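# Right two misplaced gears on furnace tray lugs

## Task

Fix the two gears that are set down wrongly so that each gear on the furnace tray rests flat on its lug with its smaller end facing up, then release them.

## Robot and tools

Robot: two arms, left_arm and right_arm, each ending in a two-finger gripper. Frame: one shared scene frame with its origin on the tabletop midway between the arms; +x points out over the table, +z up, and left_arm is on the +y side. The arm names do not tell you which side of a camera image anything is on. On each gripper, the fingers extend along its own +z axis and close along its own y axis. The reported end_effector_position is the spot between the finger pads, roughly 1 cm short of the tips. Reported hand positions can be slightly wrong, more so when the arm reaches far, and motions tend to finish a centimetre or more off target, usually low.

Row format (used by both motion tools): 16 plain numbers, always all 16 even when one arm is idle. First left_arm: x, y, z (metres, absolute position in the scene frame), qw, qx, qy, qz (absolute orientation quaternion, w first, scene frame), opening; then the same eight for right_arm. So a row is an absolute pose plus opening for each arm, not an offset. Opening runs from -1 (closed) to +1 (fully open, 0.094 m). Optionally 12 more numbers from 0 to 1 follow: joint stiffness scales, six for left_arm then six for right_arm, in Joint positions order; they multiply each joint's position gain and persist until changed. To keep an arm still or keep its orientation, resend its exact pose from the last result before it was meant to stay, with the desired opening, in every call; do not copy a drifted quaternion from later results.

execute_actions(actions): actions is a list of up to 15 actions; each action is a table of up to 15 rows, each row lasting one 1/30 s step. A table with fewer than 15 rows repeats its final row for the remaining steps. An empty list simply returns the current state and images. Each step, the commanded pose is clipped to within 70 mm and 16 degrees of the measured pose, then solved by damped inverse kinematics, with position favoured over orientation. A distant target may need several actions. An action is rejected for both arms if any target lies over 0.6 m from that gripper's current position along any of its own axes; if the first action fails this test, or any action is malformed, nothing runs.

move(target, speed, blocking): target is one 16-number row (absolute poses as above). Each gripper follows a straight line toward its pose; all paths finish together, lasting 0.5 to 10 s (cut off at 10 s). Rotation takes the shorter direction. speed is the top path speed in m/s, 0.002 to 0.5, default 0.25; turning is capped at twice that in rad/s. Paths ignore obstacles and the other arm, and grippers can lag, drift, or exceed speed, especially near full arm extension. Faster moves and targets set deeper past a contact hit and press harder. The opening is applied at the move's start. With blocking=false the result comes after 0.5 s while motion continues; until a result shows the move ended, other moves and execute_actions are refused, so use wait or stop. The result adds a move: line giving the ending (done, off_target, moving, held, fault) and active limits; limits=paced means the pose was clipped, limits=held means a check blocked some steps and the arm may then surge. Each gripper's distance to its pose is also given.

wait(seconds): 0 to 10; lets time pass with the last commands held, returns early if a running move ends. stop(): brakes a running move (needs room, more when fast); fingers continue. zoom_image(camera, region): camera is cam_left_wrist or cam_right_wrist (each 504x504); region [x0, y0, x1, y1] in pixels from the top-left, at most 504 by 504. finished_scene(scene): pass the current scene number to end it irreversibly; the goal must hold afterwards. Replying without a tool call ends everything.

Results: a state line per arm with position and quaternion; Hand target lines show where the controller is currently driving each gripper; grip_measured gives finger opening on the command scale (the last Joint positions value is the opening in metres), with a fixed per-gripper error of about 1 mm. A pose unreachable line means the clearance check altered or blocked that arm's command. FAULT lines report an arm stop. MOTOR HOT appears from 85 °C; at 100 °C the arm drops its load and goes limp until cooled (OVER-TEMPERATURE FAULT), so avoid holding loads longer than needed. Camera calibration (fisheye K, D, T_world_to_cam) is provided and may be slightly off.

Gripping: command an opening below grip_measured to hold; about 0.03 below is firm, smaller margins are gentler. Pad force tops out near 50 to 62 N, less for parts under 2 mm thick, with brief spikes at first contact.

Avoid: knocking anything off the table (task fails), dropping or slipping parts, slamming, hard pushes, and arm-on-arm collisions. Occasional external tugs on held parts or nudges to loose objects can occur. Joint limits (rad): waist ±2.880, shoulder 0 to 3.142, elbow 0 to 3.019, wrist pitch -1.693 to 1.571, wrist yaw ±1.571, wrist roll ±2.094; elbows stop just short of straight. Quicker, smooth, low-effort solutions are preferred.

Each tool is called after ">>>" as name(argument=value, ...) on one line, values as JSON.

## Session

>>> execute_actions(actions=[])

Scene clock: 0.00 s.
left_arm: end_effector_position=(+0.3541, +0.7575, +0.1268) grip_measured=+1.000 end_effector_quat_wxyz=(+0.093, -0.502, +0.859, +0.024) | right_arm: end_effector_position=(+0.4643, -0.1794, +0.3286) grip_measured=+1.000 end_effector_quat_wxyz=(+0.645, -0.187, +0.714, +0.198)
Joint positions: left_arm=[ 1.028  1.749  1.422 -1.052  0.017 -0.185  0.094] | right_arm=[ 0.058  1.088  0.7    0.272 -0.667 -0.03   0.094]
Joint velocities: left_arm=[ 0.024 -0.024 -0.017  0.002  0.022 -0.007  0.   ] | right_arm=[-0.005 -0.015 -0.007 -0.027 -0.066 -0.037  0.   ]
Hand target (left_arm): +0.360, +0.765, +0.141; +0.109, -0.501, +0.858, +0.030
Hand target (right_arm): +0.469, -0.180, +0.344; +0.655, -0.191, +0.705, +0.194
Joint stiffness scale: left_arm=[1. 1. 1. 1. 1. 1.] | right_arm=[1. 1. 1. 1. 1. 1.]
camera_calibration (this result's frames):
cam_left_wrist: T_world_to_cam=[[0.868407, -0.494676, 0.0341263, 0.06607], [-0.459072, -0.776077, 0.432386, 0.697345], [-0.187406, -0.391153, -0.901043, 0.60035], [0, 0, 0, 1]] pos_world=[0.375266, 0.808706, 0.237164]
cam_right_wrist: T_world_to_cam=[[0.526933, -0.849683, -0.0194928, -0.39136], [-0.56697, -0.334336, -0.752837, 0.455011], [0.633156, 0.407746, -0.657918, 0.119496], [0, 0, 0, 1]] pos_world=[0.388538, -0.229129, 0.41354]

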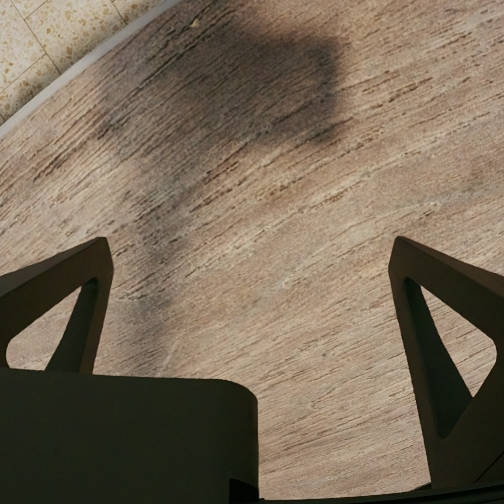

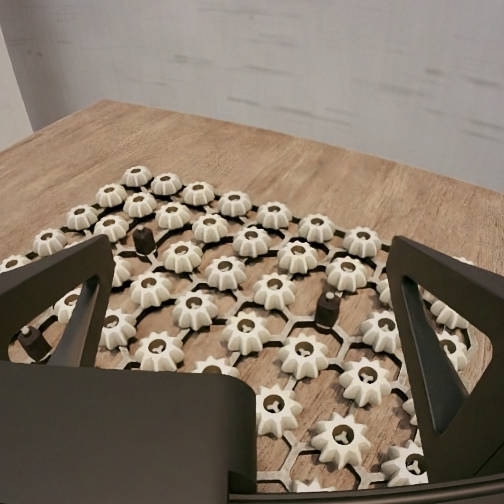

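>>> zoom_image(camera="cam_right_wrist", region=[0, 150, 300, 390])

>>> zoom_image(camera="cam_right_wrist", region=[220, 180, 504, 504])

>>> move(target=[0.28,0.24,0.42,0.462,0,0.887,0,1.0,0.28,-0.20,0.42,0.462,0,0.887,0,1.0], speed=0.4)

Region (0, 150, 300, 390) of cam_right_wrist's 504x504 image, scaled by 1.680, with more detail than that image has; it fills the top 403 rows of this view, and the rest is white.

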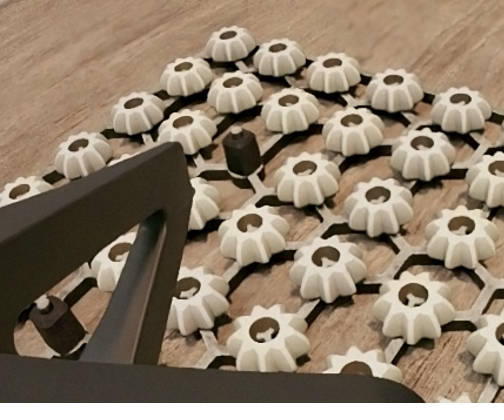

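Region (220, 180, 504, 504) of cam_right_wrist's 504x504 image, scaled by 1.556, with more detail than that image has; it fills the left 442 columns of this view, and the rest is white.

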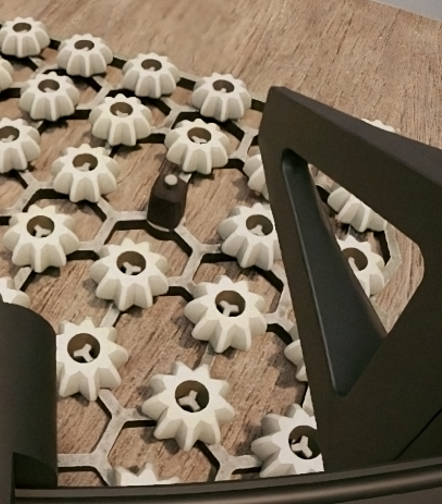

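Scene clock: 2.70 s.
left_arm: end_effector_position=(+0.2807, +0.2291, +0.4040) grip_measured=+1.000 end_effector_quat_wxyz=(+0.447, +0.009, +0.894, -0.008) | right_arm: end_effector_position=(+0.2830, -0.2052, +0.3870) grip_measured=+1.000 end_effector_quat_wxyz=(+0.441, -0.005, +0.897, -0.010)
Joint positions: left_arm=[-0.391  0.669  1.035 -1.077 -0.406 -0.335  0.094] | right_arm=[ 0.346  0.598  0.967 -1.034  0.147  0.087  0.094]
Joint velocities: left_arm=[-0.005 -0.005 -0.002  0.007 -0.007 -0.125  0.   ] | right_arm=[-0.005 -0.005  0.002 -0.002 -0.081  0.081  0.   ]
Hand target (left_arm): +0.282, +0.230, +0.425; +0.456, +0.000, +0.890, -0.013
Hand target (right_arm): +0.280, -0.204, +0.417; +0.465, -0.000, +0.885, -0.003
Off the commanded pose (left_arm): 0.019 m, 2 deg.
Off the commanded pose (right_arm): 0.034 m, 3 deg.
Joint stiffness scale: left_arm=[1. 1. 1. 1. 1. 1.] | right_arm=[1. 1. 1. 1. 1. 1.]
move: off_target (left_arm, right_arm); limits=paced
camera_calibration (this result's frames):
cam_left_wrist: T_world_to_cam=[[-0.0123453, -0.9999, -0.00690853, 0.238538], [-0.956583, 0.013822, -0.291134, 0.384716], [0.2912, 0.00301445, -0.956657, 0.427548], [0, 0, 0, 1]] pos_world=[0.246455, 0.231908, 0.522669]
cam_right_wrist: T_world_to_cam=[[0.0172442, -0.999141, 0.037694, -0.225213], [-0.958933, -0.0272014, -0.282327, 0.379454], [0.283109, -0.0312776, -0.958577, 0.408501], [0, 0, 0, 1]] pos_world=[0.252104, -0.201921, 0.507199]

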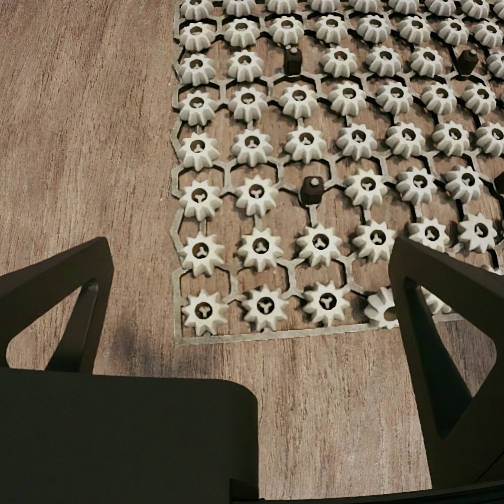

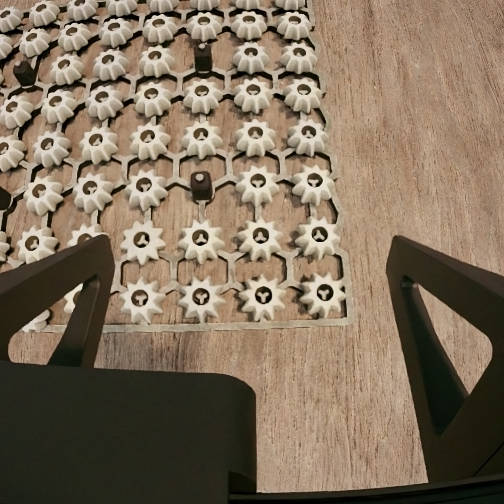

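>>> zoom_image(camera="cam_left_wrist", region=[280, 160, 504, 350])

>>> zoom_image(camera="cam_right_wrist", region=[0, 160, 240, 350])

Region (280, 160, 504, 350) of cam_left_wrist's 504x504 image, scaled by 2.250, with more detail than that image has; it fills the top 428 rows of this view, and the rest is white.

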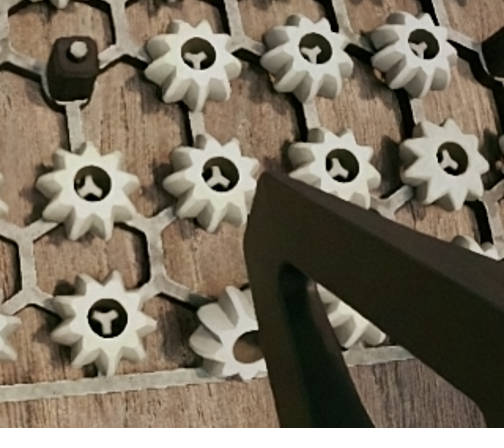

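Region (0, 160, 240, 350) of cam_right_wrist's 504x504 image, scaled by 2.100, with more detail than that image has; it fills the top 399 rows of this view, and the rest is white.

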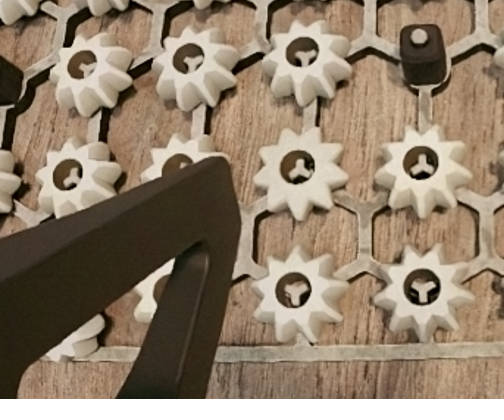

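>>> move(target=[0.29,0.065,0.13,0.1736,0,0.9848,0,1.0,0.404,-0.085,0.13,0,0.3827,0.9239,0,1.0], speed=0.35)

Scene clock: 7.03 s.
left_arm: end_effector_position=(+0.2862, +0.0725, +0.1209) grip_measured=+1.000 end_effector_quat_wxyz=(+0.159, -0.003, +0.987, +0.013) | right_arm: end_effector_position=(+0.3823, -0.0886, +0.1179) grip_measured=+1.000 end_effector_quat_wxyz=(-0.011, +0.371, +0.929, -0.019)
Joint positions: left_arm=[-0.664  1.315  0.889 -0.942 -0.251 -0.796  0.094] | right_arm=[ 0.526  1.538  1.141 -1.216  0.014  1.111  0.094]
Joint velocities: left_arm=[ 0.005  0.005 -0.002 -0.002  0.051 -0.007  0.   ] | right_arm=[-0.005 -0.005 -0.007 -0.027  0.022  0.051  0.   ]
Hand target (left_arm): +0.291, +0.063, +0.126; +0.169, -0.005, +0.986, +0.000
Hand target (right_arm): +0.400, -0.085, +0.135; +0.004, +0.381, +0.925, -0.004
Off the commanded pose (left_arm): 0.012 m, 2 deg.
Off the commanded pose (right_arm): 0.025 m, 3 deg.
Joint stiffness scale: left_arm=[1. 1. 1. 1. 1. 1.] | right_arm=[1. 1. 1. 1. 1. 1.]
move: off_target (left_arm, right_arm)
camera_calibration (this result's frames):
cam_left_wrist: T_world_to_cam=[[0.0113849, -0.998998, -0.0432732, 0.0776154], [-0.951462, -0.0241335, 0.306819, 0.238726], [-0.307556, 0.0376797, -0.950784, 0.323699], [0, 0, 0, 1]] pos_world=[0.325811, 0.0711021, 0.237881]
cam_right_wrist: T_world_to_cam=[[-0.6715, -0.739898, 0.0404672, 0.185672], [-0.580424, 0.559146, 0.591999, 0.20603], [-0.460646, 0.37404, -0.804922, 0.428228], [0, 0, 0, 1]] pos_world=[0.441525, -0.137997, 0.215206]

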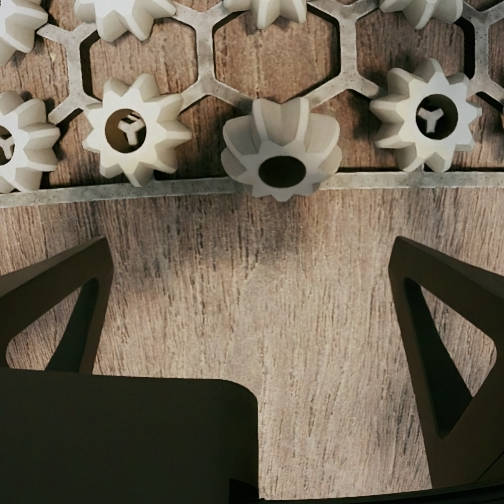

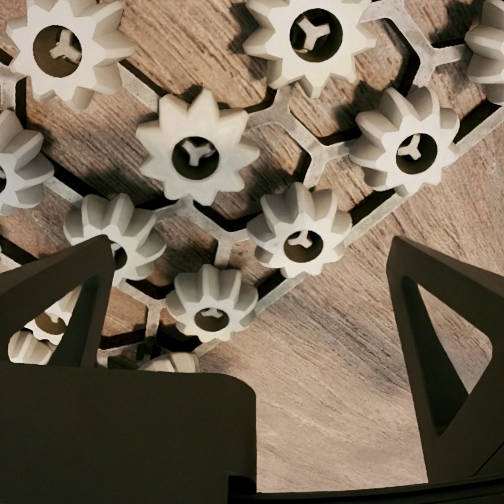

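>>> zoom_image(camera="cam_left_wrist", region=[200, 70, 360, 230])

>>> zoom_image(camera="cam_right_wrist", region=[120, 70, 280, 230])

>>> zoom_image(camera="cam_left_wrist", region=[60, 50, 504, 210])

Region (200, 70, 360, 230) of cam_left_wrist's 504x504 image, scaled by 3.150, with more detail than that image has.

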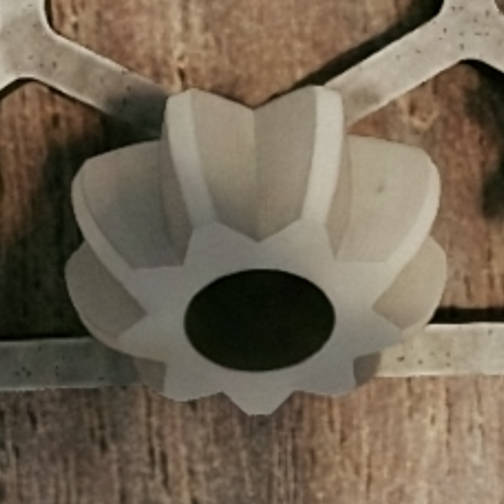

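Region (120, 70, 280, 230) of cam_right_wrist's 504x504 image, scaled by 3.150, with more detail than that image has.

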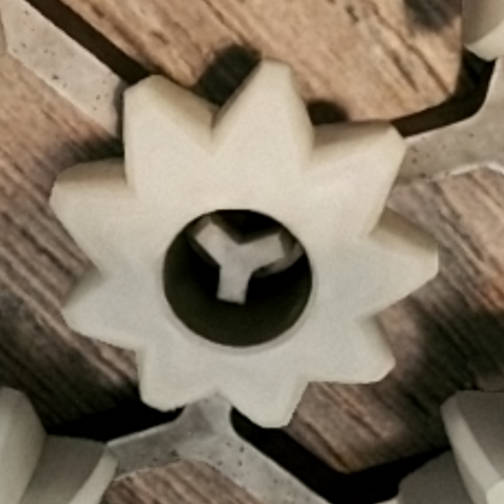

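Region (60, 50, 504, 210) of cam_left_wrist's 504x504 image, scaled by 1.135, with more detail than that image has; it fills the top 182 rows of this view, and the rest is white.

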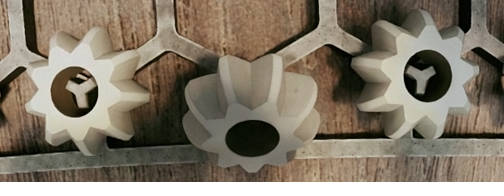

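>>> move(target=[0.291,0.062,0.072,0.3407,-0.0819,0.9361,-0.0298,0.5,0.4038,-0.0755,0.072,0,0.3746,0.9272,0,0.55], speed=0.2)

Scene clock: 12.23 s.
left_arm: end_effector_position=(+0.2904, +0.0655, +0.0778) grip_measured=+0.502 end_effector_quat_wxyz=(+0.338, -0.078, +0.938, -0.028) | right_arm: end_effector_position=(+0.4062, -0.0778, +0.0843) grip_measured=+0.552 end_effector_quat_wxyz=(+0.008, +0.372, +0.928, +0.005)
Joint positions: left_arm=[-0.785  1.315  0.644 -0.444 -0.54  -0.975  0.071] | right_arm=[ 0.526  1.604  1.123 -1.071  0.003  1.114  0.073]
Joint velocities: left_arm=[-0.005  0.005 -0.007 -0.007  0.022 -0.051 -0.001] | right_arm=[-0.005 -0.015  0.002 -0.007 -0.037 -0.007 -0.   ]
Hand target (left_arm): +0.290, +0.062, +0.072; +0.339, -0.080, +0.937, -0.031
Hand target (right_arm): +0.403, -0.075, +0.073; -0.000, +0.375, +0.927, -0.000
Off the commanded pose (left_arm): 0.007 m, 1 deg.
Off the commanded pose (right_arm): 0.013 m, 1 deg.
Joint stiffness scale: left_arm=[1. 1. 1. 1. 1. 1.] | right_arm=[1. 1. 1. 1. 1. 1.]
move: off_target (right_arm)
camera_calibration (this result's frames):
cam_left_wrist: T_world_to_cam=[[0.135231, -0.986744, 0.0897134, 0.0215444], [-0.988804, -0.140167, -0.05119, 0.302069], [0.0630863, -0.0817865, -0.994651, 0.187884], [0, 0, 0, 1]] pos_world=[0.28392, 0.0789653, 0.200409]
cam_right_wrist: T_world_to_cam=[[-0.67472, -0.737844, -0.0184218, 0.217528], [-0.609577, 0.543007, 0.577546, 0.245555], [-0.416136, 0.400911, -0.81615, 0.393182], [0, 0, 0, 1]] pos_world=[0.460073, -0.130467, 0.183083]

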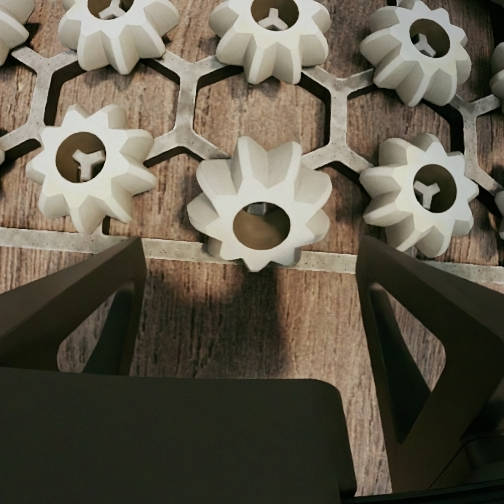

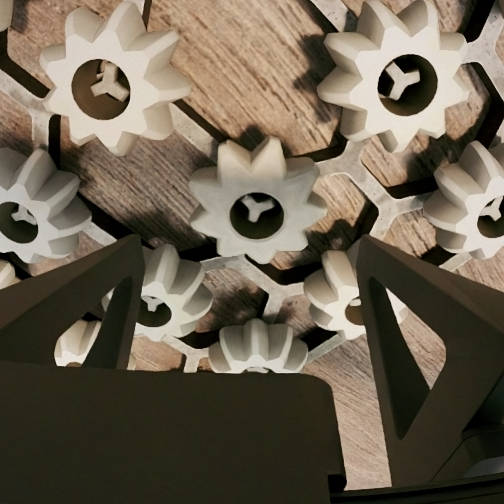

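>>> zoom_image(camera="cam_left_wrist", region=[120, 110, 390, 290])

>>> zoom_image(camera="cam_right_wrist", region=[120, 110, 390, 290])

Region (120, 110, 390, 290) of cam_left_wrist's 504x504 image, scaled by 1.867, with more detail than that image has.

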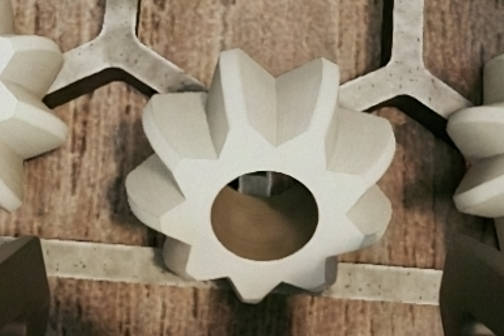

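Region (120, 110, 390, 290) of cam_right_wrist's 504x504 image, scaled by 1.867, with more detail than that image has.

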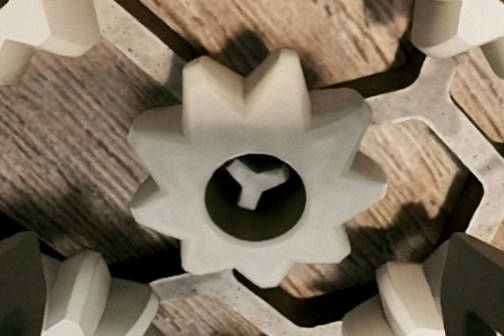

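>>> execute_actions(actions=[[[0.292,0.062,0.0705,0.3407,-0.0819,0.9361,-0.0298,0.5,0.4036,-0.0754,0.070,0,0.3746,0.9272,0,0.55],[0.293,0.062,0.069,0.3407,-0.0819,0.9361,-0.0298,0.5,0.4034,-0.0753,0.068,0,0.3746,0.9272,0,0.55],[0.294,0.062,0.0675,0.3407,-0.0819,0.9361,-0.0298,0.5,0.4032,-0.0752,0.066,0,0.3746,0.9272,0,0.55],[0.295,0.062,0.066,0.3407,-0.0819,0.9361,-0.0298,0.5,0.403,-0.0751,0.064,0,0.3746,0.9272,0,0.55],[0.296,0.062,0.0645,0.3407,-0.0819,0.9361,-0.0298,0.5,0.4028,-0.075,0.062,0,0.3746,0.9272,0,0.55],[0.297,0.062,0.063,0.3407,-0.0819,0.9361,-0.0298,0.5,0.4026,-0.0749,0.060,0,0.3746,0.9272,0,0.55],[0.298,0.062,0.0615,0.3407,-0.0819,0.9361,-0.0298,0.5,0.4024,-0.0748,0.058,0,0.3746,0.9272,0,0.55],[0.299,0.062,0.060,0.3407,-0.0819,0.9361,-0.0298,0.5,0.4022,-0.0747,0.056,0,0.3746,0.9272,0,0.55],[0.300,0.062,0.0585,0.3407,-0.0819,0.9361,-0.0298,0.5,0.402,-0.0746,0.054,0,0.3746,0.9272,0,0.55],[0.301,0.062,0.057,0.3407,-0.0819,0.9361,-0.0298,0.5,0.4018,-0.0745,0.052,0,0.3746,0.9272,0,0.55],[0.302,0.062,0.0555,0.3407,-0.0819,0.9361,-0.0298,0.5,0.4016,-0.0744,0.050,0,0.3746,0.9272,0,0.55],[0.303,0.062,0.054,0.3407,-0.0819,0.9361,-0.0298,0.5,0.4014,-0.0743,0.048,0,0.3746,0.9272,0,0.55],[0.304,0.062,0.0525,0.3407,-0.0819,0.9361,-0.0298,0.5,0.4012,-0.0742,0.047,0,0.3746,0.9272,0,0.55],[0.305,0.062,0.051,0.3407,-0.0819,0.9361,-0.0298,0.5,0.401,-0.0741,0.046,0,0.3746,0.9272,0,0.55],[0.306,0.062,0.050,0.3407,-0.0819,0.9361,-0.0298,0.5,0.401,-0.074,0.045,0,0.3746,0.9272,0,0.55]]])

>>> wait(seconds=0.4)

Scene clock: 15.73 s.
left_arm: end_effector_position=(+0.3010, +0.0607, +0.0598) grip_measured=+0.502 end_effector_quat_wxyz=(+0.341, -0.083, +0.936, -0.032) | right_arm: end_effector_position=(+0.4045, -0.0781, +0.0599) grip_measured=+0.552 end_effector_quat_wxyz=(+0.008, +0.373, +0.928, +0.005)
Joint positions: left_arm=[-0.768  1.381  0.639 -0.356 -0.535 -0.967  0.071] | right_arm=[ 0.527  1.632  1.085 -1.005  0.003  1.117  0.073]
Joint velocities: left_arm=[ 0.083  0.151 -0.042  0.173  0.007  0.125  0.   ] | right_arm=[ 0.015  0.073 -0.046  0.09   0.022  0.007 -0.001]
Hand target (left_arm): +0.306, +0.063, +0.050; +0.341, -0.082, +0.936, -0.030
Hand target (right_arm): +0.401, -0.075, +0.046; +0.000, +0.375, +0.927, -0.000
Off the commanded pose (left_arm): 0.011 m, 0 deg.
Off the commanded pose (right_arm): 0.016 m, 1 deg.
Joint stiffness scale: left_arm=[1. 1. 1. 1. 1. 1.] | right_arm=[1. 1. 1. 1. 1. 1.]
camera_calibration (this result's frames):
cam_left_wrist: T_world_to_cam=[[0.142245, -0.984569, 0.101933, 0.0140681], [-0.987285, -0.148507, -0.0566956, 0.311322], [0.0709584, -0.0925721, -0.993174, 0.167147], [0, 0, 0, 1]] pos_world=[0.293502, 0.0755575, 0.182222]
cam_right_wrist: T_world_to_cam=[[-0.6764, -0.736295, -0.0187959, 0.216478], [-0.608534, 0.544291, 0.577437, 0.258456], [-0.414934, 0.402016, -0.816219, 0.372171], [0, 0, 0, 1]] pos_world=[0.458131, -0.130903, 0.1586]

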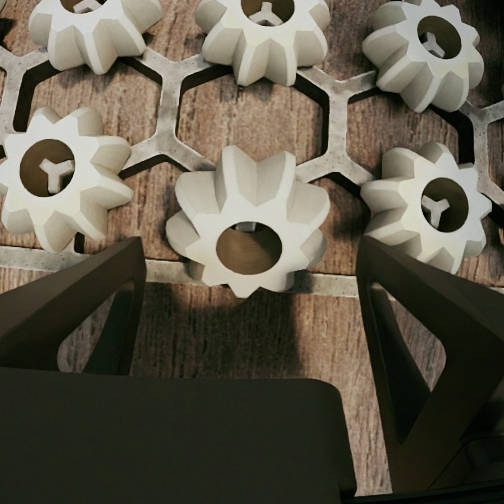

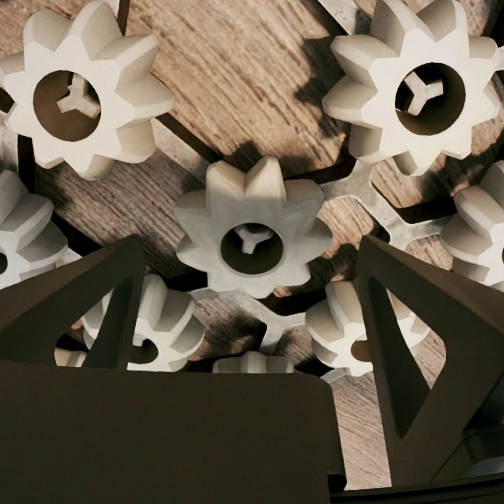

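Scene clock: 16.13 s.
left_arm: end_effector_position=(+0.3031, +0.0620, +0.0555) grip_measured=+0.502 end_effector_quat_wxyz=(+0.340, -0.082, +0.936, -0.029) | right_arm: end_effector_position=(+0.4039, -0.0776, +0.0559) grip_measured=+0.552 end_effector_quat_wxyz=(+0.007, +0.373, +0.928, +0.004)
Joint positions: left_arm=[-0.762  1.394  0.638 -0.344 -0.535 -0.959  0.071] | right_arm=[ 0.529  1.639  1.081 -0.998  0.003  1.118  0.073]
Joint velocities: left_arm=[ 0.015 -0.015 -0.007 -0.012 -0.11  -0.007 -0.001] | right_arm=[-0.005 -0.015  0.007 -0.007 -0.081  0.051  0.   ]
Hand target (left_arm): +0.306, +0.063, +0.050; +0.341, -0.082, +0.936, -0.030
Hand target (right_arm): +0.401, -0.074, +0.046; +0.000, +0.375, +0.927, -0.000
Off the commanded pose (left_arm): 0.006 m, 0 deg.
Off the commanded pose (right_arm): 0.012 m, 1 deg.
Joint stiffness scale: left_arm=[1. 1. 1. 1. 1. 1.] | right_arm=[1. 1. 1. 1. 1. 1.]
wait: 0.40 s; at rest by 0.27 s
camera_calibration (this result's frames):
cam_left_wrist: T_world_to_cam=[[0.142434, -0.985215, 0.0952048, 0.0158639], [-0.987393, -0.148138, -0.0557735, 0.31332], [0.0690524, -0.0860605, -0.993894, 0.163045], [0, 0, 0, 1]] pos_world=[0.295851, 0.0760757, 0.178014]
cam_right_wrist: T_world_to_cam=[[-0.676175, -0.736573, -0.0157563, 0.216126], [-0.606877, 0.544733, 0.578763, 0.259436], [-0.417718, 0.400907, -0.815344, 0.369461], [0, 0, 0, 1]] pos_world=[0.457915, -0.13025, 0.154491]

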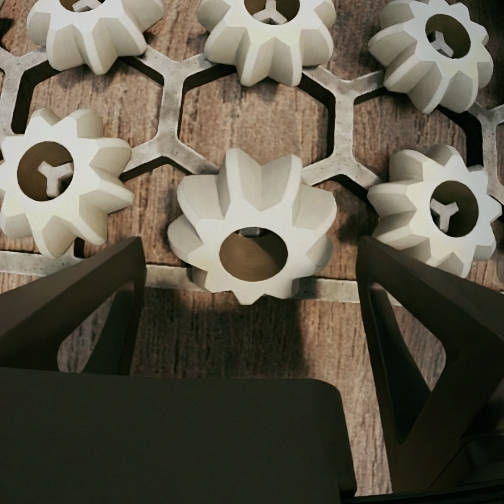

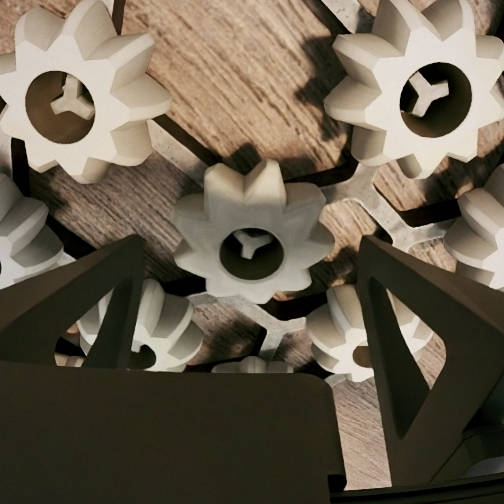

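>>> zoom_image(camera="cam_left_wrist", region=[120, 130, 390, 320])

>>> zoom_image(camera="cam_right_wrist", region=[120, 130, 390, 320])

Region (120, 130, 390, 320) of cam_left_wrist's 504x504 image, scaled by 1.867, with more detail than that image has; it fills the top 355 rows of this view, and the rest is white.

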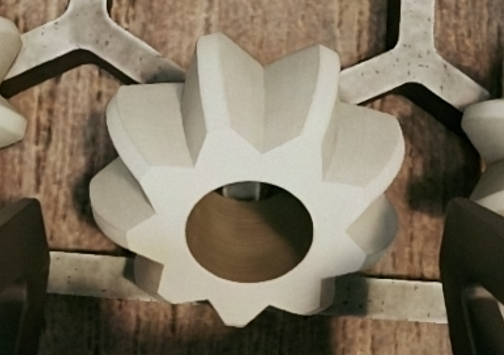

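Region (120, 130, 390, 320) of cam_right_wrist's 504x504 image, scaled by 1.867, with more detail than that image has; it fills the top 355 rows of this view, and the rest is white.

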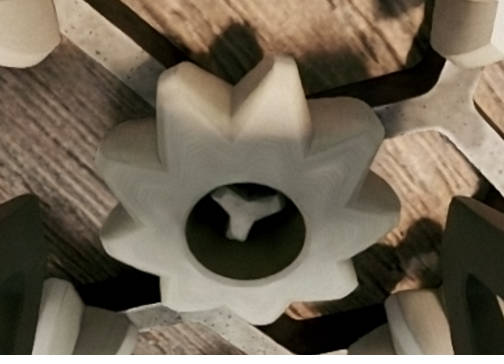

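>>> execute_actions(actions=[[[0.3068,0.062,0.049,0.3407,-0.0819,0.9361,-0.0298,0.5,0.4008,-0.0738,0.0437,0,0.3746,0.9272,0,0.55],[0.3077,0.062,0.048,0.3407,-0.0819,0.9361,-0.0298,0.5,0.4006,-0.0736,0.0424,0,0.3746,0.9272,0,0.55],[0.3085,0.062,0.047,0.3407,-0.0819,0.9361,-0.0298,0.5,0.4004,-0.0734,0.0411,0,0.3746,0.9272,0,0.55],[0.3093,0.062,0.046,0.3407,-0.0819,0.9361,-0.0298,0.5,0.4002,-0.0732,0.0398,0,0.3746,0.9272,0,0.55],[0.3101,0.062,0.045,0.3407,-0.0819,0.9361,-0.0298,0.5,0.400,-0.073,0.0385,0,0.3746,0.9272,0,0.55],[0.311,0.062,0.044,0.3407,-0.0819,0.9361,-0.0298,0.5,0.3998,-0.0728,0.0372,0,0.3746,0.9272,0,0.55],[0.3118,0.062,0.043,0.3407,-0.0819,0.9361,-0.0298,0.5,0.3996,-0.0726,0.0359,0,0.3746,0.9272,0,0.55],[0.3126,0.062,0.042,0.3407,-0.0819,0.9361,-0.0298,0.5,0.3994,-0.0724,0.0346,0,0.3746,0.9272,0,0.55],[0.3134,0.062,0.041,0.3407,-0.0819,0.9361,-0.0298,0.5,0.3992,-0.0722,0.0333,0,0.3746,0.9272,0,0.55],[0.3143,0.062,0.040,0.3407,-0.0819,0.9361,-0.0298,0.5,0.399,-0.072,0.032,0,0.3746,0.9272,0,0.55],[0.3151,0.062,0.039,0.3407,-0.0819,0.9361,-0.0298,0.5,0.3988,-0.0719,0.0307,0,0.3746,0.9272,0,0.55],[0.3159,0.062,0.038,0.3407,-0.0819,0.9361,-0.0298,0.5,0.3988,-0.0719,0.0294,0,0.3746,0.9272,0,0.55],[0.3167,0.062,0.037,0.3407,-0.0819,0.9361,-0.0298,0.5,0.3988,-0.0719,0.0281,0,0.3746,0.9272,0,0.55],[0.3176,0.062,0.036,0.3407,-0.0819,0.9361,-0.0298,0.5,0.3988,-0.0719,0.027,0,0.3746,0.9272,0,0.55],[0.3184,0.062,0.035,0.3407,-0.0819,0.9361,-0.0298,0.5,0.3988,-0.0719,0.026,0,0.3746,0.9272,0,0.55]]])

>>> wait(seconds=0.4)

Scene clock: 17.77 s.
left_arm: end_effector_position=(+0.3134, +0.0617, +0.0431) grip_measured=+0.502 end_effector_quat_wxyz=(+0.340, -0.084, +0.936, -0.031) | right_arm: end_effector_position=(+0.4029, -0.0747, +0.0418) grip_measured=+0.552 end_effector_quat_wxyz=(+0.009, +0.373, +0.928, +0.006)
Joint positions: left_arm=[-0.738  1.44   0.638 -0.283 -0.522 -0.937  0.071] | right_arm=[ 0.536  1.656  1.06  -0.953  0.003  1.124  0.073]
Joint velocities: left_arm=[ 0.063  0.122 -0.017  0.134  0.007  0.081 -0.   ] | right_arm=[-0.015  0.063 -0.042  0.105  0.037  0.022 -0.   ]
Hand target (left_arm): +0.318, +0.063, +0.035; +0.341, -0.082, +0.936, -0.030
Hand target (right_arm): +0.398, -0.072, +0.027; +0.000, +0.374, +0.927, -0.000
Off the commanded pose (left_arm): 0.009 m, 0 deg.
Off the commanded pose (right_arm): 0.017 m, 1 deg.
Joint stiffness scale: left_arm=[1. 1. 1. 1. 1. 1.] | right_arm=[1. 1. 1. 1. 1. 1.]
camera_calibration (this result's frames):
cam_left_wrist: T_world_to_cam=[[0.143668, -0.984634, 0.0992717, 0.0146263], [-0.987192, -0.149623, -0.0553627, 0.322754], [0.0693654, -0.0900463, -0.993519, 0.150058], [0, 0, 0, 1]] pos_world=[0.30611, 0.0762052, 0.165502]
cam_right_wrist: T_world_to_cam=[[-0.674936, -0.73756, -0.0215921, 0.217059], [-0.611206, 0.542437, 0.576359, 0.267059], [-0.413387, 0.402203, -0.816911, 0.354899], [0, 0, 0, 1]] pos_world=[0.45644, -0.12751, 0.140686]

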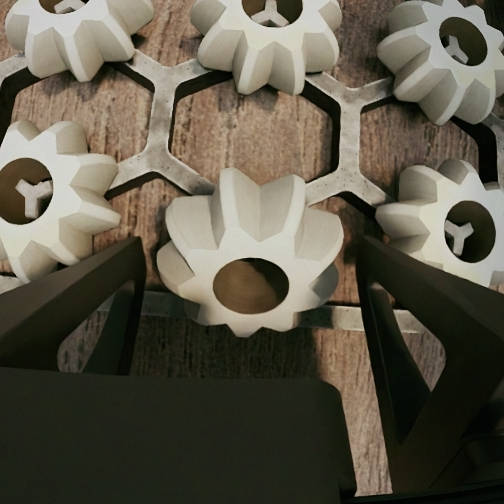

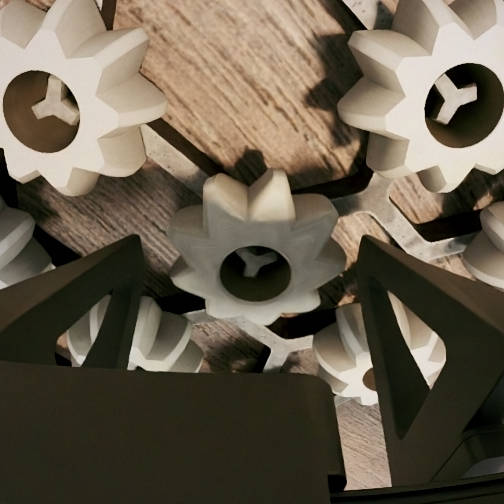

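Scene clock: 18.17 s.
left_arm: end_effector_position=(+0.3151, +0.0621, +0.0403) grip_measured=+0.502 end_effector_quat_wxyz=(+0.340, -0.082, +0.936, -0.029) | right_arm: end_effector_position=(+0.4023, -0.0750, +0.0376) grip_measured=+0.552 end_effector_quat_wxyz=(+0.008, +0.373, +0.928, +0.005)
Joint positions: left_arm=[-0.734  1.449  0.638 -0.274 -0.521 -0.929  0.071] | right_arm=[ 0.536  1.664  1.057 -0.946  0.003  1.125  0.073]
Joint velocities: left_arm=[-0.005  0.005  0.002  0.007 -0.095 -0.007 -0.   ] | right_arm=[-0.005  0.005  0.007  0.002  0.081 -0.007  0.   ]
Hand target (left_arm): +0.318, +0.063, +0.035; +0.341, -0.082, +0.936, -0.030
Hand target (right_arm): +0.398, -0.072, +0.027; +0.000, +0.375, +0.927, -0.000
Off the commanded pose (left_arm): 0.006 m, 0 deg.
Off the commanded pose (right_arm): 0.012 m, 1 deg.
Joint stiffness scale: left_arm=[1. 1. 1. 1. 1. 1.] | right_arm=[1. 1. 1. 1. 1. 1.]
wait: 0.40 s; at rest by 0.27 s
camera_calibration (this result's frames):
cam_left_wrist: T_world_to_cam=[[0.141739, -0.985355, 0.0947927, 0.0159468], [-0.987519, -0.14739, -0.0555107, 0.324311], [0.0686692, -0.0857416, -0.993948, 0.147203], [0, 0, 0, 1]] pos_world=[0.307895, 0.076135, 0.162803]
cam_right_wrist: T_world_to_cam=[[-0.675863, -0.736819, -0.017523, 0.216632], [-0.608109, 0.544053, 0.578109, 0.268074], [-0.416428, 0.401379, -0.815771, 0.352354], [0, 0, 0, 1]] pos_world=[0.456162, -0.127656, 0.13626]

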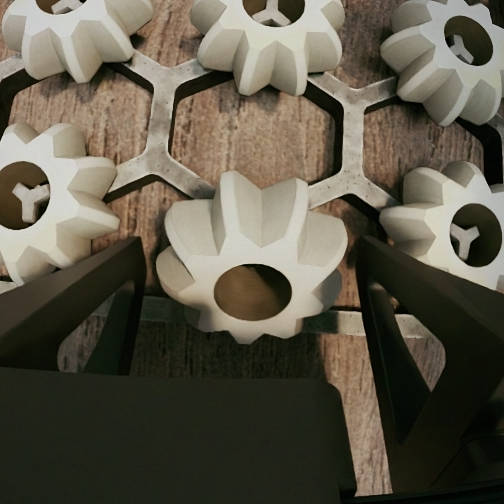

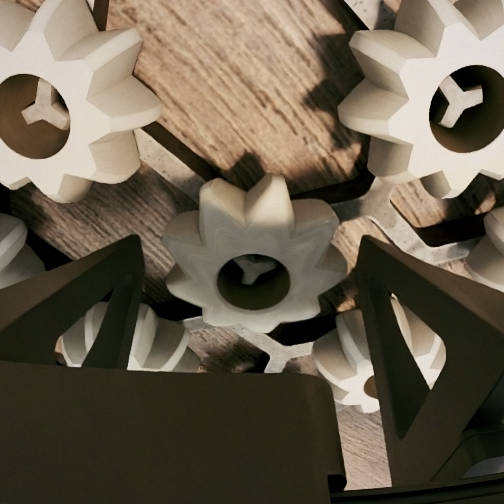

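>>> zoom_image(camera="cam_left_wrist", region=[120, 160, 390, 360])

>>> zoom_image(camera="cam_right_wrist", region=[120, 160, 390, 360])

Region (120, 160, 390, 360) of cam_left_wrist's 504x504 image, scaled by 1.867, with more detail than that image has; it fills the top 373 rows of this view, and the rest is white.

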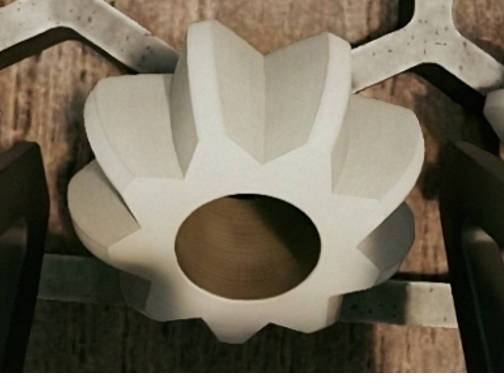

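Region (120, 160, 390, 360) of cam_right_wrist's 504x504 image, scaled by 1.867, with more detail than that image has; it fills the top 373 rows of this view, and the rest is white.

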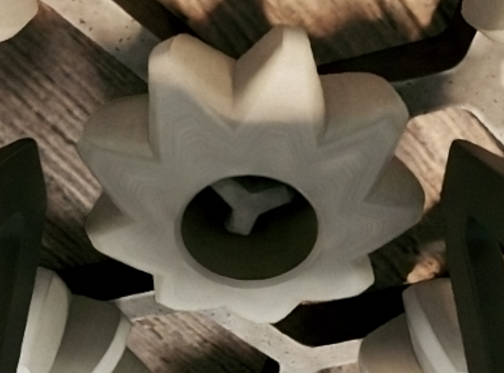

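>>> execute_actions(actions=[[[0.3184,0.062,0.035,0.3407,-0.0819,0.9361,-0.0298,0.47,0.3986,-0.0721,0.0255,0,0.3746,0.9272,0,0.52],[0.3184,0.062,0.035,0.3407,-0.0819,0.9361,-0.0298,0.44,0.3984,-0.0723,0.025,0,0.3746,0.9272,0,0.48],[0.3184,0.062,0.035,0.3407,-0.0819,0.9361,-0.0298,0.41,0.3982,-0.0725,0.0245,0,0.3746,0.9272,0,0.44],[0.3184,0.062,0.035,0.3407,-0.0819,0.9361,-0.0298,0.38,0.3982,-0.0725,0.024,0,0.3746,0.9272,0,0.40],[0.3184,0.062,0.035,0.3407,-0.0819,0.9361,-0.0298,0.35,0.3982,-0.0725,0.024,0,0.3746,0.9272,0,0.37],[0.3184,0.062,0.035,0.3407,-0.0819,0.9361,-0.0298,0.33,0.3982,-0.0725,0.024,0,0.3746,0.9272,0,0.34],[0.3184,0.062,0.035,0.3407,-0.0819,0.9361,-0.0298,0.31,0.3982,-0.0725,0.024,0,0.3746,0.9272,0,0.32],[0.3184,0.062,0.035,0.3407,-0.0819,0.9361,-0.0298,0.29,0.3982,-0.0725,0.024,0,0.3746,0.9272,0,0.30],[0.3184,0.062,0.035,0.3407,-0.0819,0.9361,-0.0298,0.275,0.3982,-0.0725,0.024,0,0.3746,0.9272,0,0.285],[0.3184,0.062,0.035,0.3407,-0.0819,0.9361,-0.0298,0.26,0.3982,-0.0725,0.024,0,0.3746,0.9272,0,0.27],[0.3184,0.062,0.035,0.3407,-0.0819,0.9361,-0.0298,0.25,0.3982,-0.0725,0.024,0,0.3746,0.9272,0,0.26],[0.3184,0.062,0.035,0.3407,-0.0819,0.9361,-0.0298,0.24,0.3982,-0.0725,0.024,0,0.3746,0.9272,0,0.25],[0.3184,0.062,0.035,0.3407,-0.0819,0.9361,-0.0298,0.23,0.3982,-0.0725,0.024,0,0.3746,0.9272,0,0.24],[0.3184,0.062,0.035,0.3407,-0.0819,0.9361,-0.0298,0.22,0.3982,-0.0725,0.024,0,0.3746,0.9272,0,0.23],[0.3184,0.062,0.035,0.3407,-0.0819,0.9361,-0.0298,0.21,0.3982,-0.0725,0.024,0,0.3746,0.9272,0,0.22]],[[0.3184,0.062,0.035,0.3407,-0.0819,0.9361,-0.0298,0.20,0.3982,-0.0725,0.024,0,0.3746,0.9272,0,0.21],[0.3184,0.062,0.035,0.3407,-0.0819,0.9361,-0.0298,0.195,0.3982,-0.0725,0.024,0,0.3746,0.9272,0,0.20],[0.3184,0.062,0.035,0.3407,-0.0819,0.9361,-0.0298,0.19,0.3982,-0.0725,0.024,0,0.3746,0.9272,0,0.195],[0.3184,0.062,0.035,0.3407,-0.0819,0.9361,-0.0298,0.185,0.3982,-0.0725,0.024,0,0.3746,0.9272,0,0.19],[0.3184,0.062,0.035,0.3407,-0.0819,0.9361,-0.0298,0.18,0.3982,-0.0725,0.024,0,0.3746,0.9272,0,0.185],[0.3184,0.062,0.035,0.3407,-0.0819,0.9361,-0.0298,0.175,0.3982,-0.0725,0.024,0,0.3746,0.9272,0,0.18],[0.3184,0.062,0.035,0.3407,-0.0819,0.9361,-0.0298,0.17,0.3982,-0.0725,0.024,0,0.3746,0.9272,0,0.175],[0.3184,0.062,0.035,0.3407,-0.0819,0.9361,-0.0298,0.165,0.3982,-0.0725,0.024,0,0.3746,0.9272,0,0.17]]])

Scene clock: 20.30 s.
left_arm: end_effector_position=(+0.3151, +0.0622, +0.0403) grip_measured=+0.187 end_effector_quat_wxyz=(+0.340, -0.082, +0.936, -0.029) | right_arm: end_effector_position=(+0.4014, -0.0753, +0.0360) grip_measured=+0.199 end_effector_quat_wxyz=(+0.008, +0.373, +0.928, +0.005)
Joint positions: left_arm=[-0.733  1.449  0.638 -0.274 -0.521 -0.929  0.056] | right_arm=[ 0.536  1.664  1.052 -0.941  0.003  1.126  0.056]
Joint velocities: left_arm=[-0.005 -0.005 -0.022  0.007 -0.022 -0.022  0.   ] | right_arm=[-0.005 -0.005 -0.002 -0.002 -0.037  0.066  0.   ]
Hand target (left_arm): +0.318, +0.062, +0.035; +0.341, -0.082, +0.936, -0.030
Hand target (right_arm): +0.398, -0.073, +0.024; +0.000, +0.375, +0.927, -0.000
Off the commanded pose (left_arm): 0.006 m, 0 deg.
Off the commanded pose (right_arm): 0.013 m, 1 deg.
Joint stiffness scale: left_arm=[1. 1. 1. 1. 1. 1.] | right_arm=[1. 1. 1. 1. 1. 1.]
camera_calibration (this result's frames):
cam_left_wrist: T_world_to_cam=[[0.141387, -0.985435, 0.0944834, 0.0161436], [-0.98759, -0.146998, -0.0552924, 0.324376], [0.068376, -0.0854932, -0.99399, 0.147255], [0, 0, 0, 1]] pos_world=[0.307999, 0.0761803, 0.16278]
cam_right_wrist: T_world_to_cam=[[-0.676419, -0.7363, -0.0178717, 0.215996], [-0.607898, 0.544431, 0.577974, 0.268547], [-0.415833, 0.401817, -0.815859, 0.350639], [0, 0, 0, 1]] pos_world=[0.45516, -0.12806, 0.13472]

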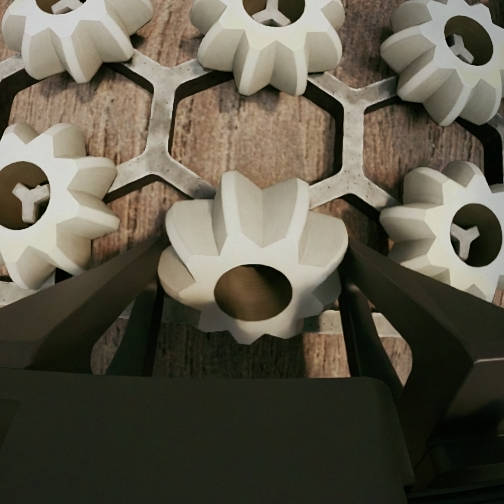

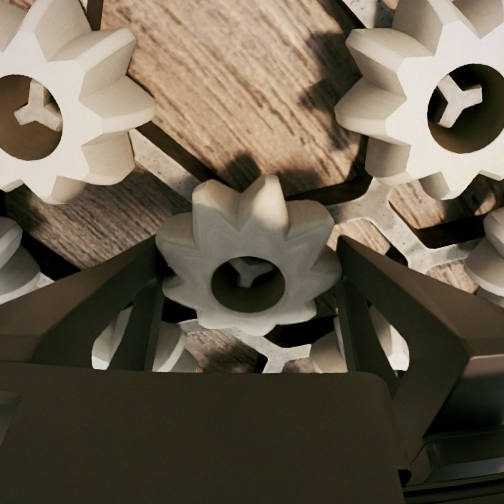

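>>> execute_actions(actions=[[[0.3192,0.0606,0.038,0.3421,-0.0826,0.9354,-0.0319,0.16,0.4006,-0.0721,0.0281,0.0034,0.3746,0.9272,0.0031,0.168],[0.32,0.0591,0.041,0.3435,-0.0833,0.9347,-0.034,0.155,0.403,-0.0717,0.0322,0.0067,0.3746,0.9271,0.0062,0.168],[0.3207,0.0577,0.0441,0.3449,-0.084,0.934,-0.0361,0.155,0.4053,-0.0713,0.0364,0.01,0.3745,0.927,0.0094,0.168],[0.3215,0.0562,0.0471,0.3463,-0.0847,0.9333,-0.0382,0.155,0.4077,-0.0709,0.0405,0.0134,0.3745,0.927,0.0125,0.168],[0.3223,0.0548,0.0502,0.3476,-0.0855,0.9325,-0.0404,0.155,0.4101,-0.0704,0.0446,0.0168,0.3745,0.9269,0.0156,0.168],[0.3231,0.0534,0.0532,0.349,-0.0862,0.9318,-0.0425,0.155,0.4125,-0.07,0.0487,0.0201,0.3744,0.9268,0.0188,0.168],[0.3238,0.0519,0.0563,0.3504,-0.0869,0.9311,-0.0446,0.155,0.4148,-0.0696,0.0529,0.0235,0.3744,0.9267,0.0219,0.168],[0.3246,0.0505,0.0593,0.3518,-0.0876,0.9304,-0.0467,0.155,0.4172,-0.0692,0.057,0.0268,0.3744,0.9266,0.025,0.168],[0.3246,0.0505,0.0608,0.3518,-0.0876,0.9304,-0.0467,0.155,0.4172,-0.0692,0.0585,0.0268,0.3744,0.9266,0.025,0.168],[0.3246,0.0505,0.0623,0.3518,-0.0876,0.9304,-0.0467,0.155,0.4172,-0.0692,0.060,0.0268,0.3744,0.9266,0.025,0.168],[0.3246,0.0505,0.0638,0.3518,-0.0876,0.9304,-0.0467,0.155,0.4172,-0.0692,0.0615,0.0268,0.3744,0.9266,0.025,0.168],[0.3246,0.0505,0.0653,0.3518,-0.0876,0.9304,-0.0467,0.155,0.4172,-0.0692,0.063,0.0268,0.3744,0.9266,0.025,0.168],[0.3246,0.0505,0.0668,0.3518,-0.0876,0.9304,-0.0467,0.155,0.4172,-0.0692,0.0645,0.0268,0.3744,0.9266,0.025,0.168],[0.3246,0.0505,0.0683,0.3518,-0.0876,0.9304,-0.0467,0.155,0.4172,-0.0692,0.066,0.0268,0.3744,0.9266,0.025,0.168],[0.3246,0.0505,0.0698,0.3518,-0.0876,0.9304,-0.0467,0.155,0.4172,-0.0692,0.0675,0.0268,0.3744,0.9266,0.025,0.168]]])

>>> wait(seconds=0.3)

Scene clock: 23.20 s.
left_arm: end_effector_position=(+0.3137, +0.0637, +0.0405) grip_measured=+0.187 end_effector_quat_wxyz=(+0.337, -0.080, +0.938, -0.026) | right_arm: end_effector_position=(+0.4000, -0.0758, +0.0363) grip_measured=+0.199 end_effector_quat_wxyz=(+0.006, +0.373, +0.928, +0.003)
Joint positions: left_arm=[-0.733  1.445  0.638 -0.286 -0.519 -0.929  0.056] | right_arm=[ 0.536  1.663  1.052 -0.947  0.003  1.126  0.056]
Joint velocities: left_arm=[ 0.005 -0.054 -0.012 -0.188 -0.007 -0.007  0.001] | right_arm=[-0.005  0.005  0.007 -0.007  0.007  0.037  0.001]
Hand target (left_arm): +0.324, +0.051, +0.070; +0.352, -0.087, +0.931, -0.047
Hand target (right_arm): +0.416, -0.069, +0.067; +0.027, +0.375, +0.926, +0.025
Off the commanded pose (left_arm): 0.034 m, 3 deg.
Off the commanded pose (right_arm): 0.036 m, 3 deg.
Joint stiffness scale: left_arm=[1. 1. 1. 1. 1. 1.] | right_arm=[1. 1. 1. 1. 1. 1.]
camera_calibration (this result's frames):
cam_left_wrist: T_world_to_cam=[[0.141271, -0.98605, 0.0880183, 0.0180947], [-0.988028, -0.146003, -0.0498437, 0.322998], [0.0619993, -0.0799231, -0.994871, 0.149371], [0, 0, 0, 1]] pos_world=[0.307313, 0.0769392, 0.163112]
cam_right_wrist: T_world_to_cam=[[-0.676495, -0.736328, -0.0132769, 0.214617], [-0.604929, 0.545311, 0.580256, 0.266585], [-0.420019, 0.400572, -0.814326, 0.352019], [0, 0, 0, 1]] pos_world=[0.454306, -0.128352, 0.13482]

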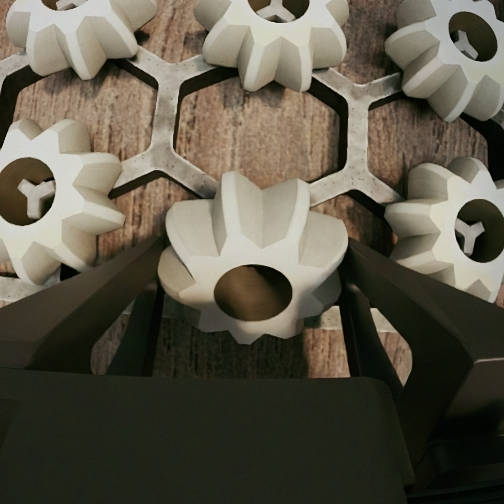

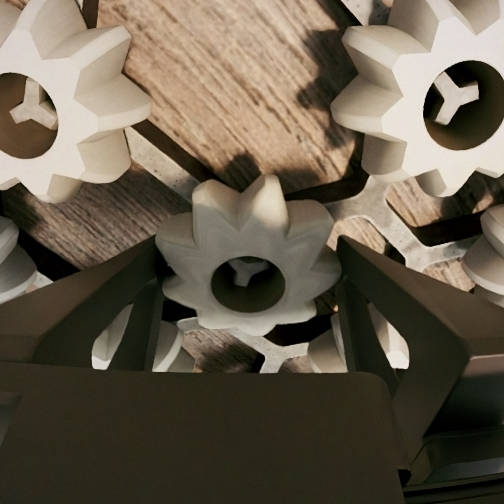

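Scene clock: 23.50 s.
left_arm: end_effector_position=(+0.3123, +0.0651, +0.0407) grip_measured=+0.187 end_effector_quat_wxyz=(+0.335, -0.079, +0.939, -0.024) | right_arm: end_effector_position=(+0.4000, -0.0758, +0.0363) grip_measured=+0.199 end_effector_quat_wxyz=(+0.006, +0.373, +0.928, +0.003)
Joint positions: left_arm=[-0.733  1.441  0.638 -0.298 -0.518 -0.929  0.056] | right_arm=[ 0.536  1.663  1.052 -0.947  0.003  1.126  0.056]
Joint velocities: left_arm=[-0.015 -0.005 -0.022  0.012  0.022  0.007 -0.   ] | right_arm=[-0.005 -0.005  0.007  0.012  0.022 -0.037 -0.   ]
Hand target (left_arm): +0.324, +0.051, +0.070; +0.352, -0.087, +0.931, -0.047
Hand target (right_arm): +0.416, -0.069, +0.067; +0.027, +0.375, +0.926, +0.025
Off the commanded pose (left_arm): 0.035 m, 4 deg.
Off the commanded pose (right_arm): 0.036 m, 3 deg.
Joint stiffness scale: left_arm=[1. 1. 1. 1. 1. 1.] | right_arm=[1. 1. 1. 1. 1. 1.]
wait: 0.30 s; at rest by 0.20 s
camera_calibration (this result's frames):
cam_left_wrist: T_world_to_cam=[[0.141402, -0.986589, 0.0815295, 0.0199639], [-0.988344, -0.145385, -0.0451608, 0.321767], [0.0564084, -0.0741934, -0.995647, 0.151186], [0, 0, 0, 1]] pos_world=[0.306665, 0.0776933, 0.163432]
cam_right_wrist: T_world_to_cam=[[-0.676495, -0.736328, -0.0132769, 0.214617], [-0.604929, 0.545311, 0.580256, 0.266585], [-0.420019, 0.400572, -0.814326, 0.352019], [0, 0, 0, 1]] pos_world=[0.454306, -0.128352, 0.13482]

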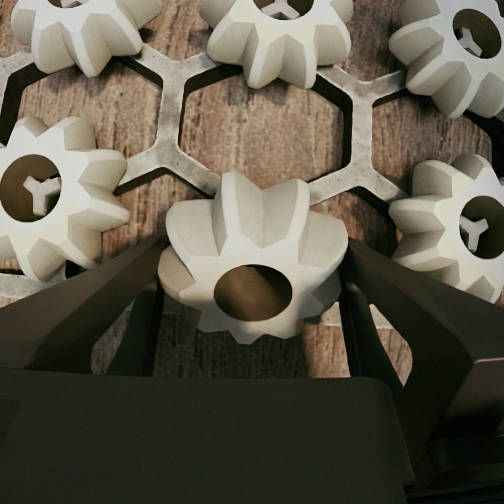

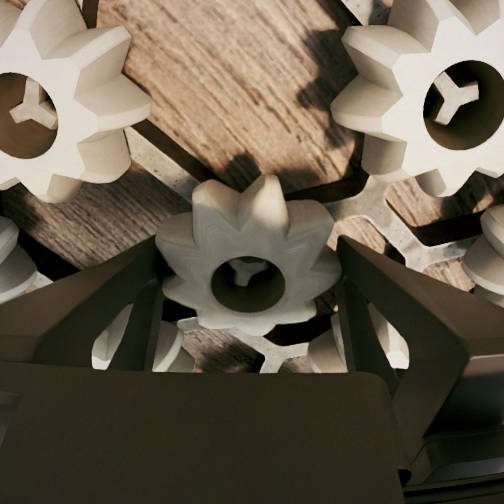

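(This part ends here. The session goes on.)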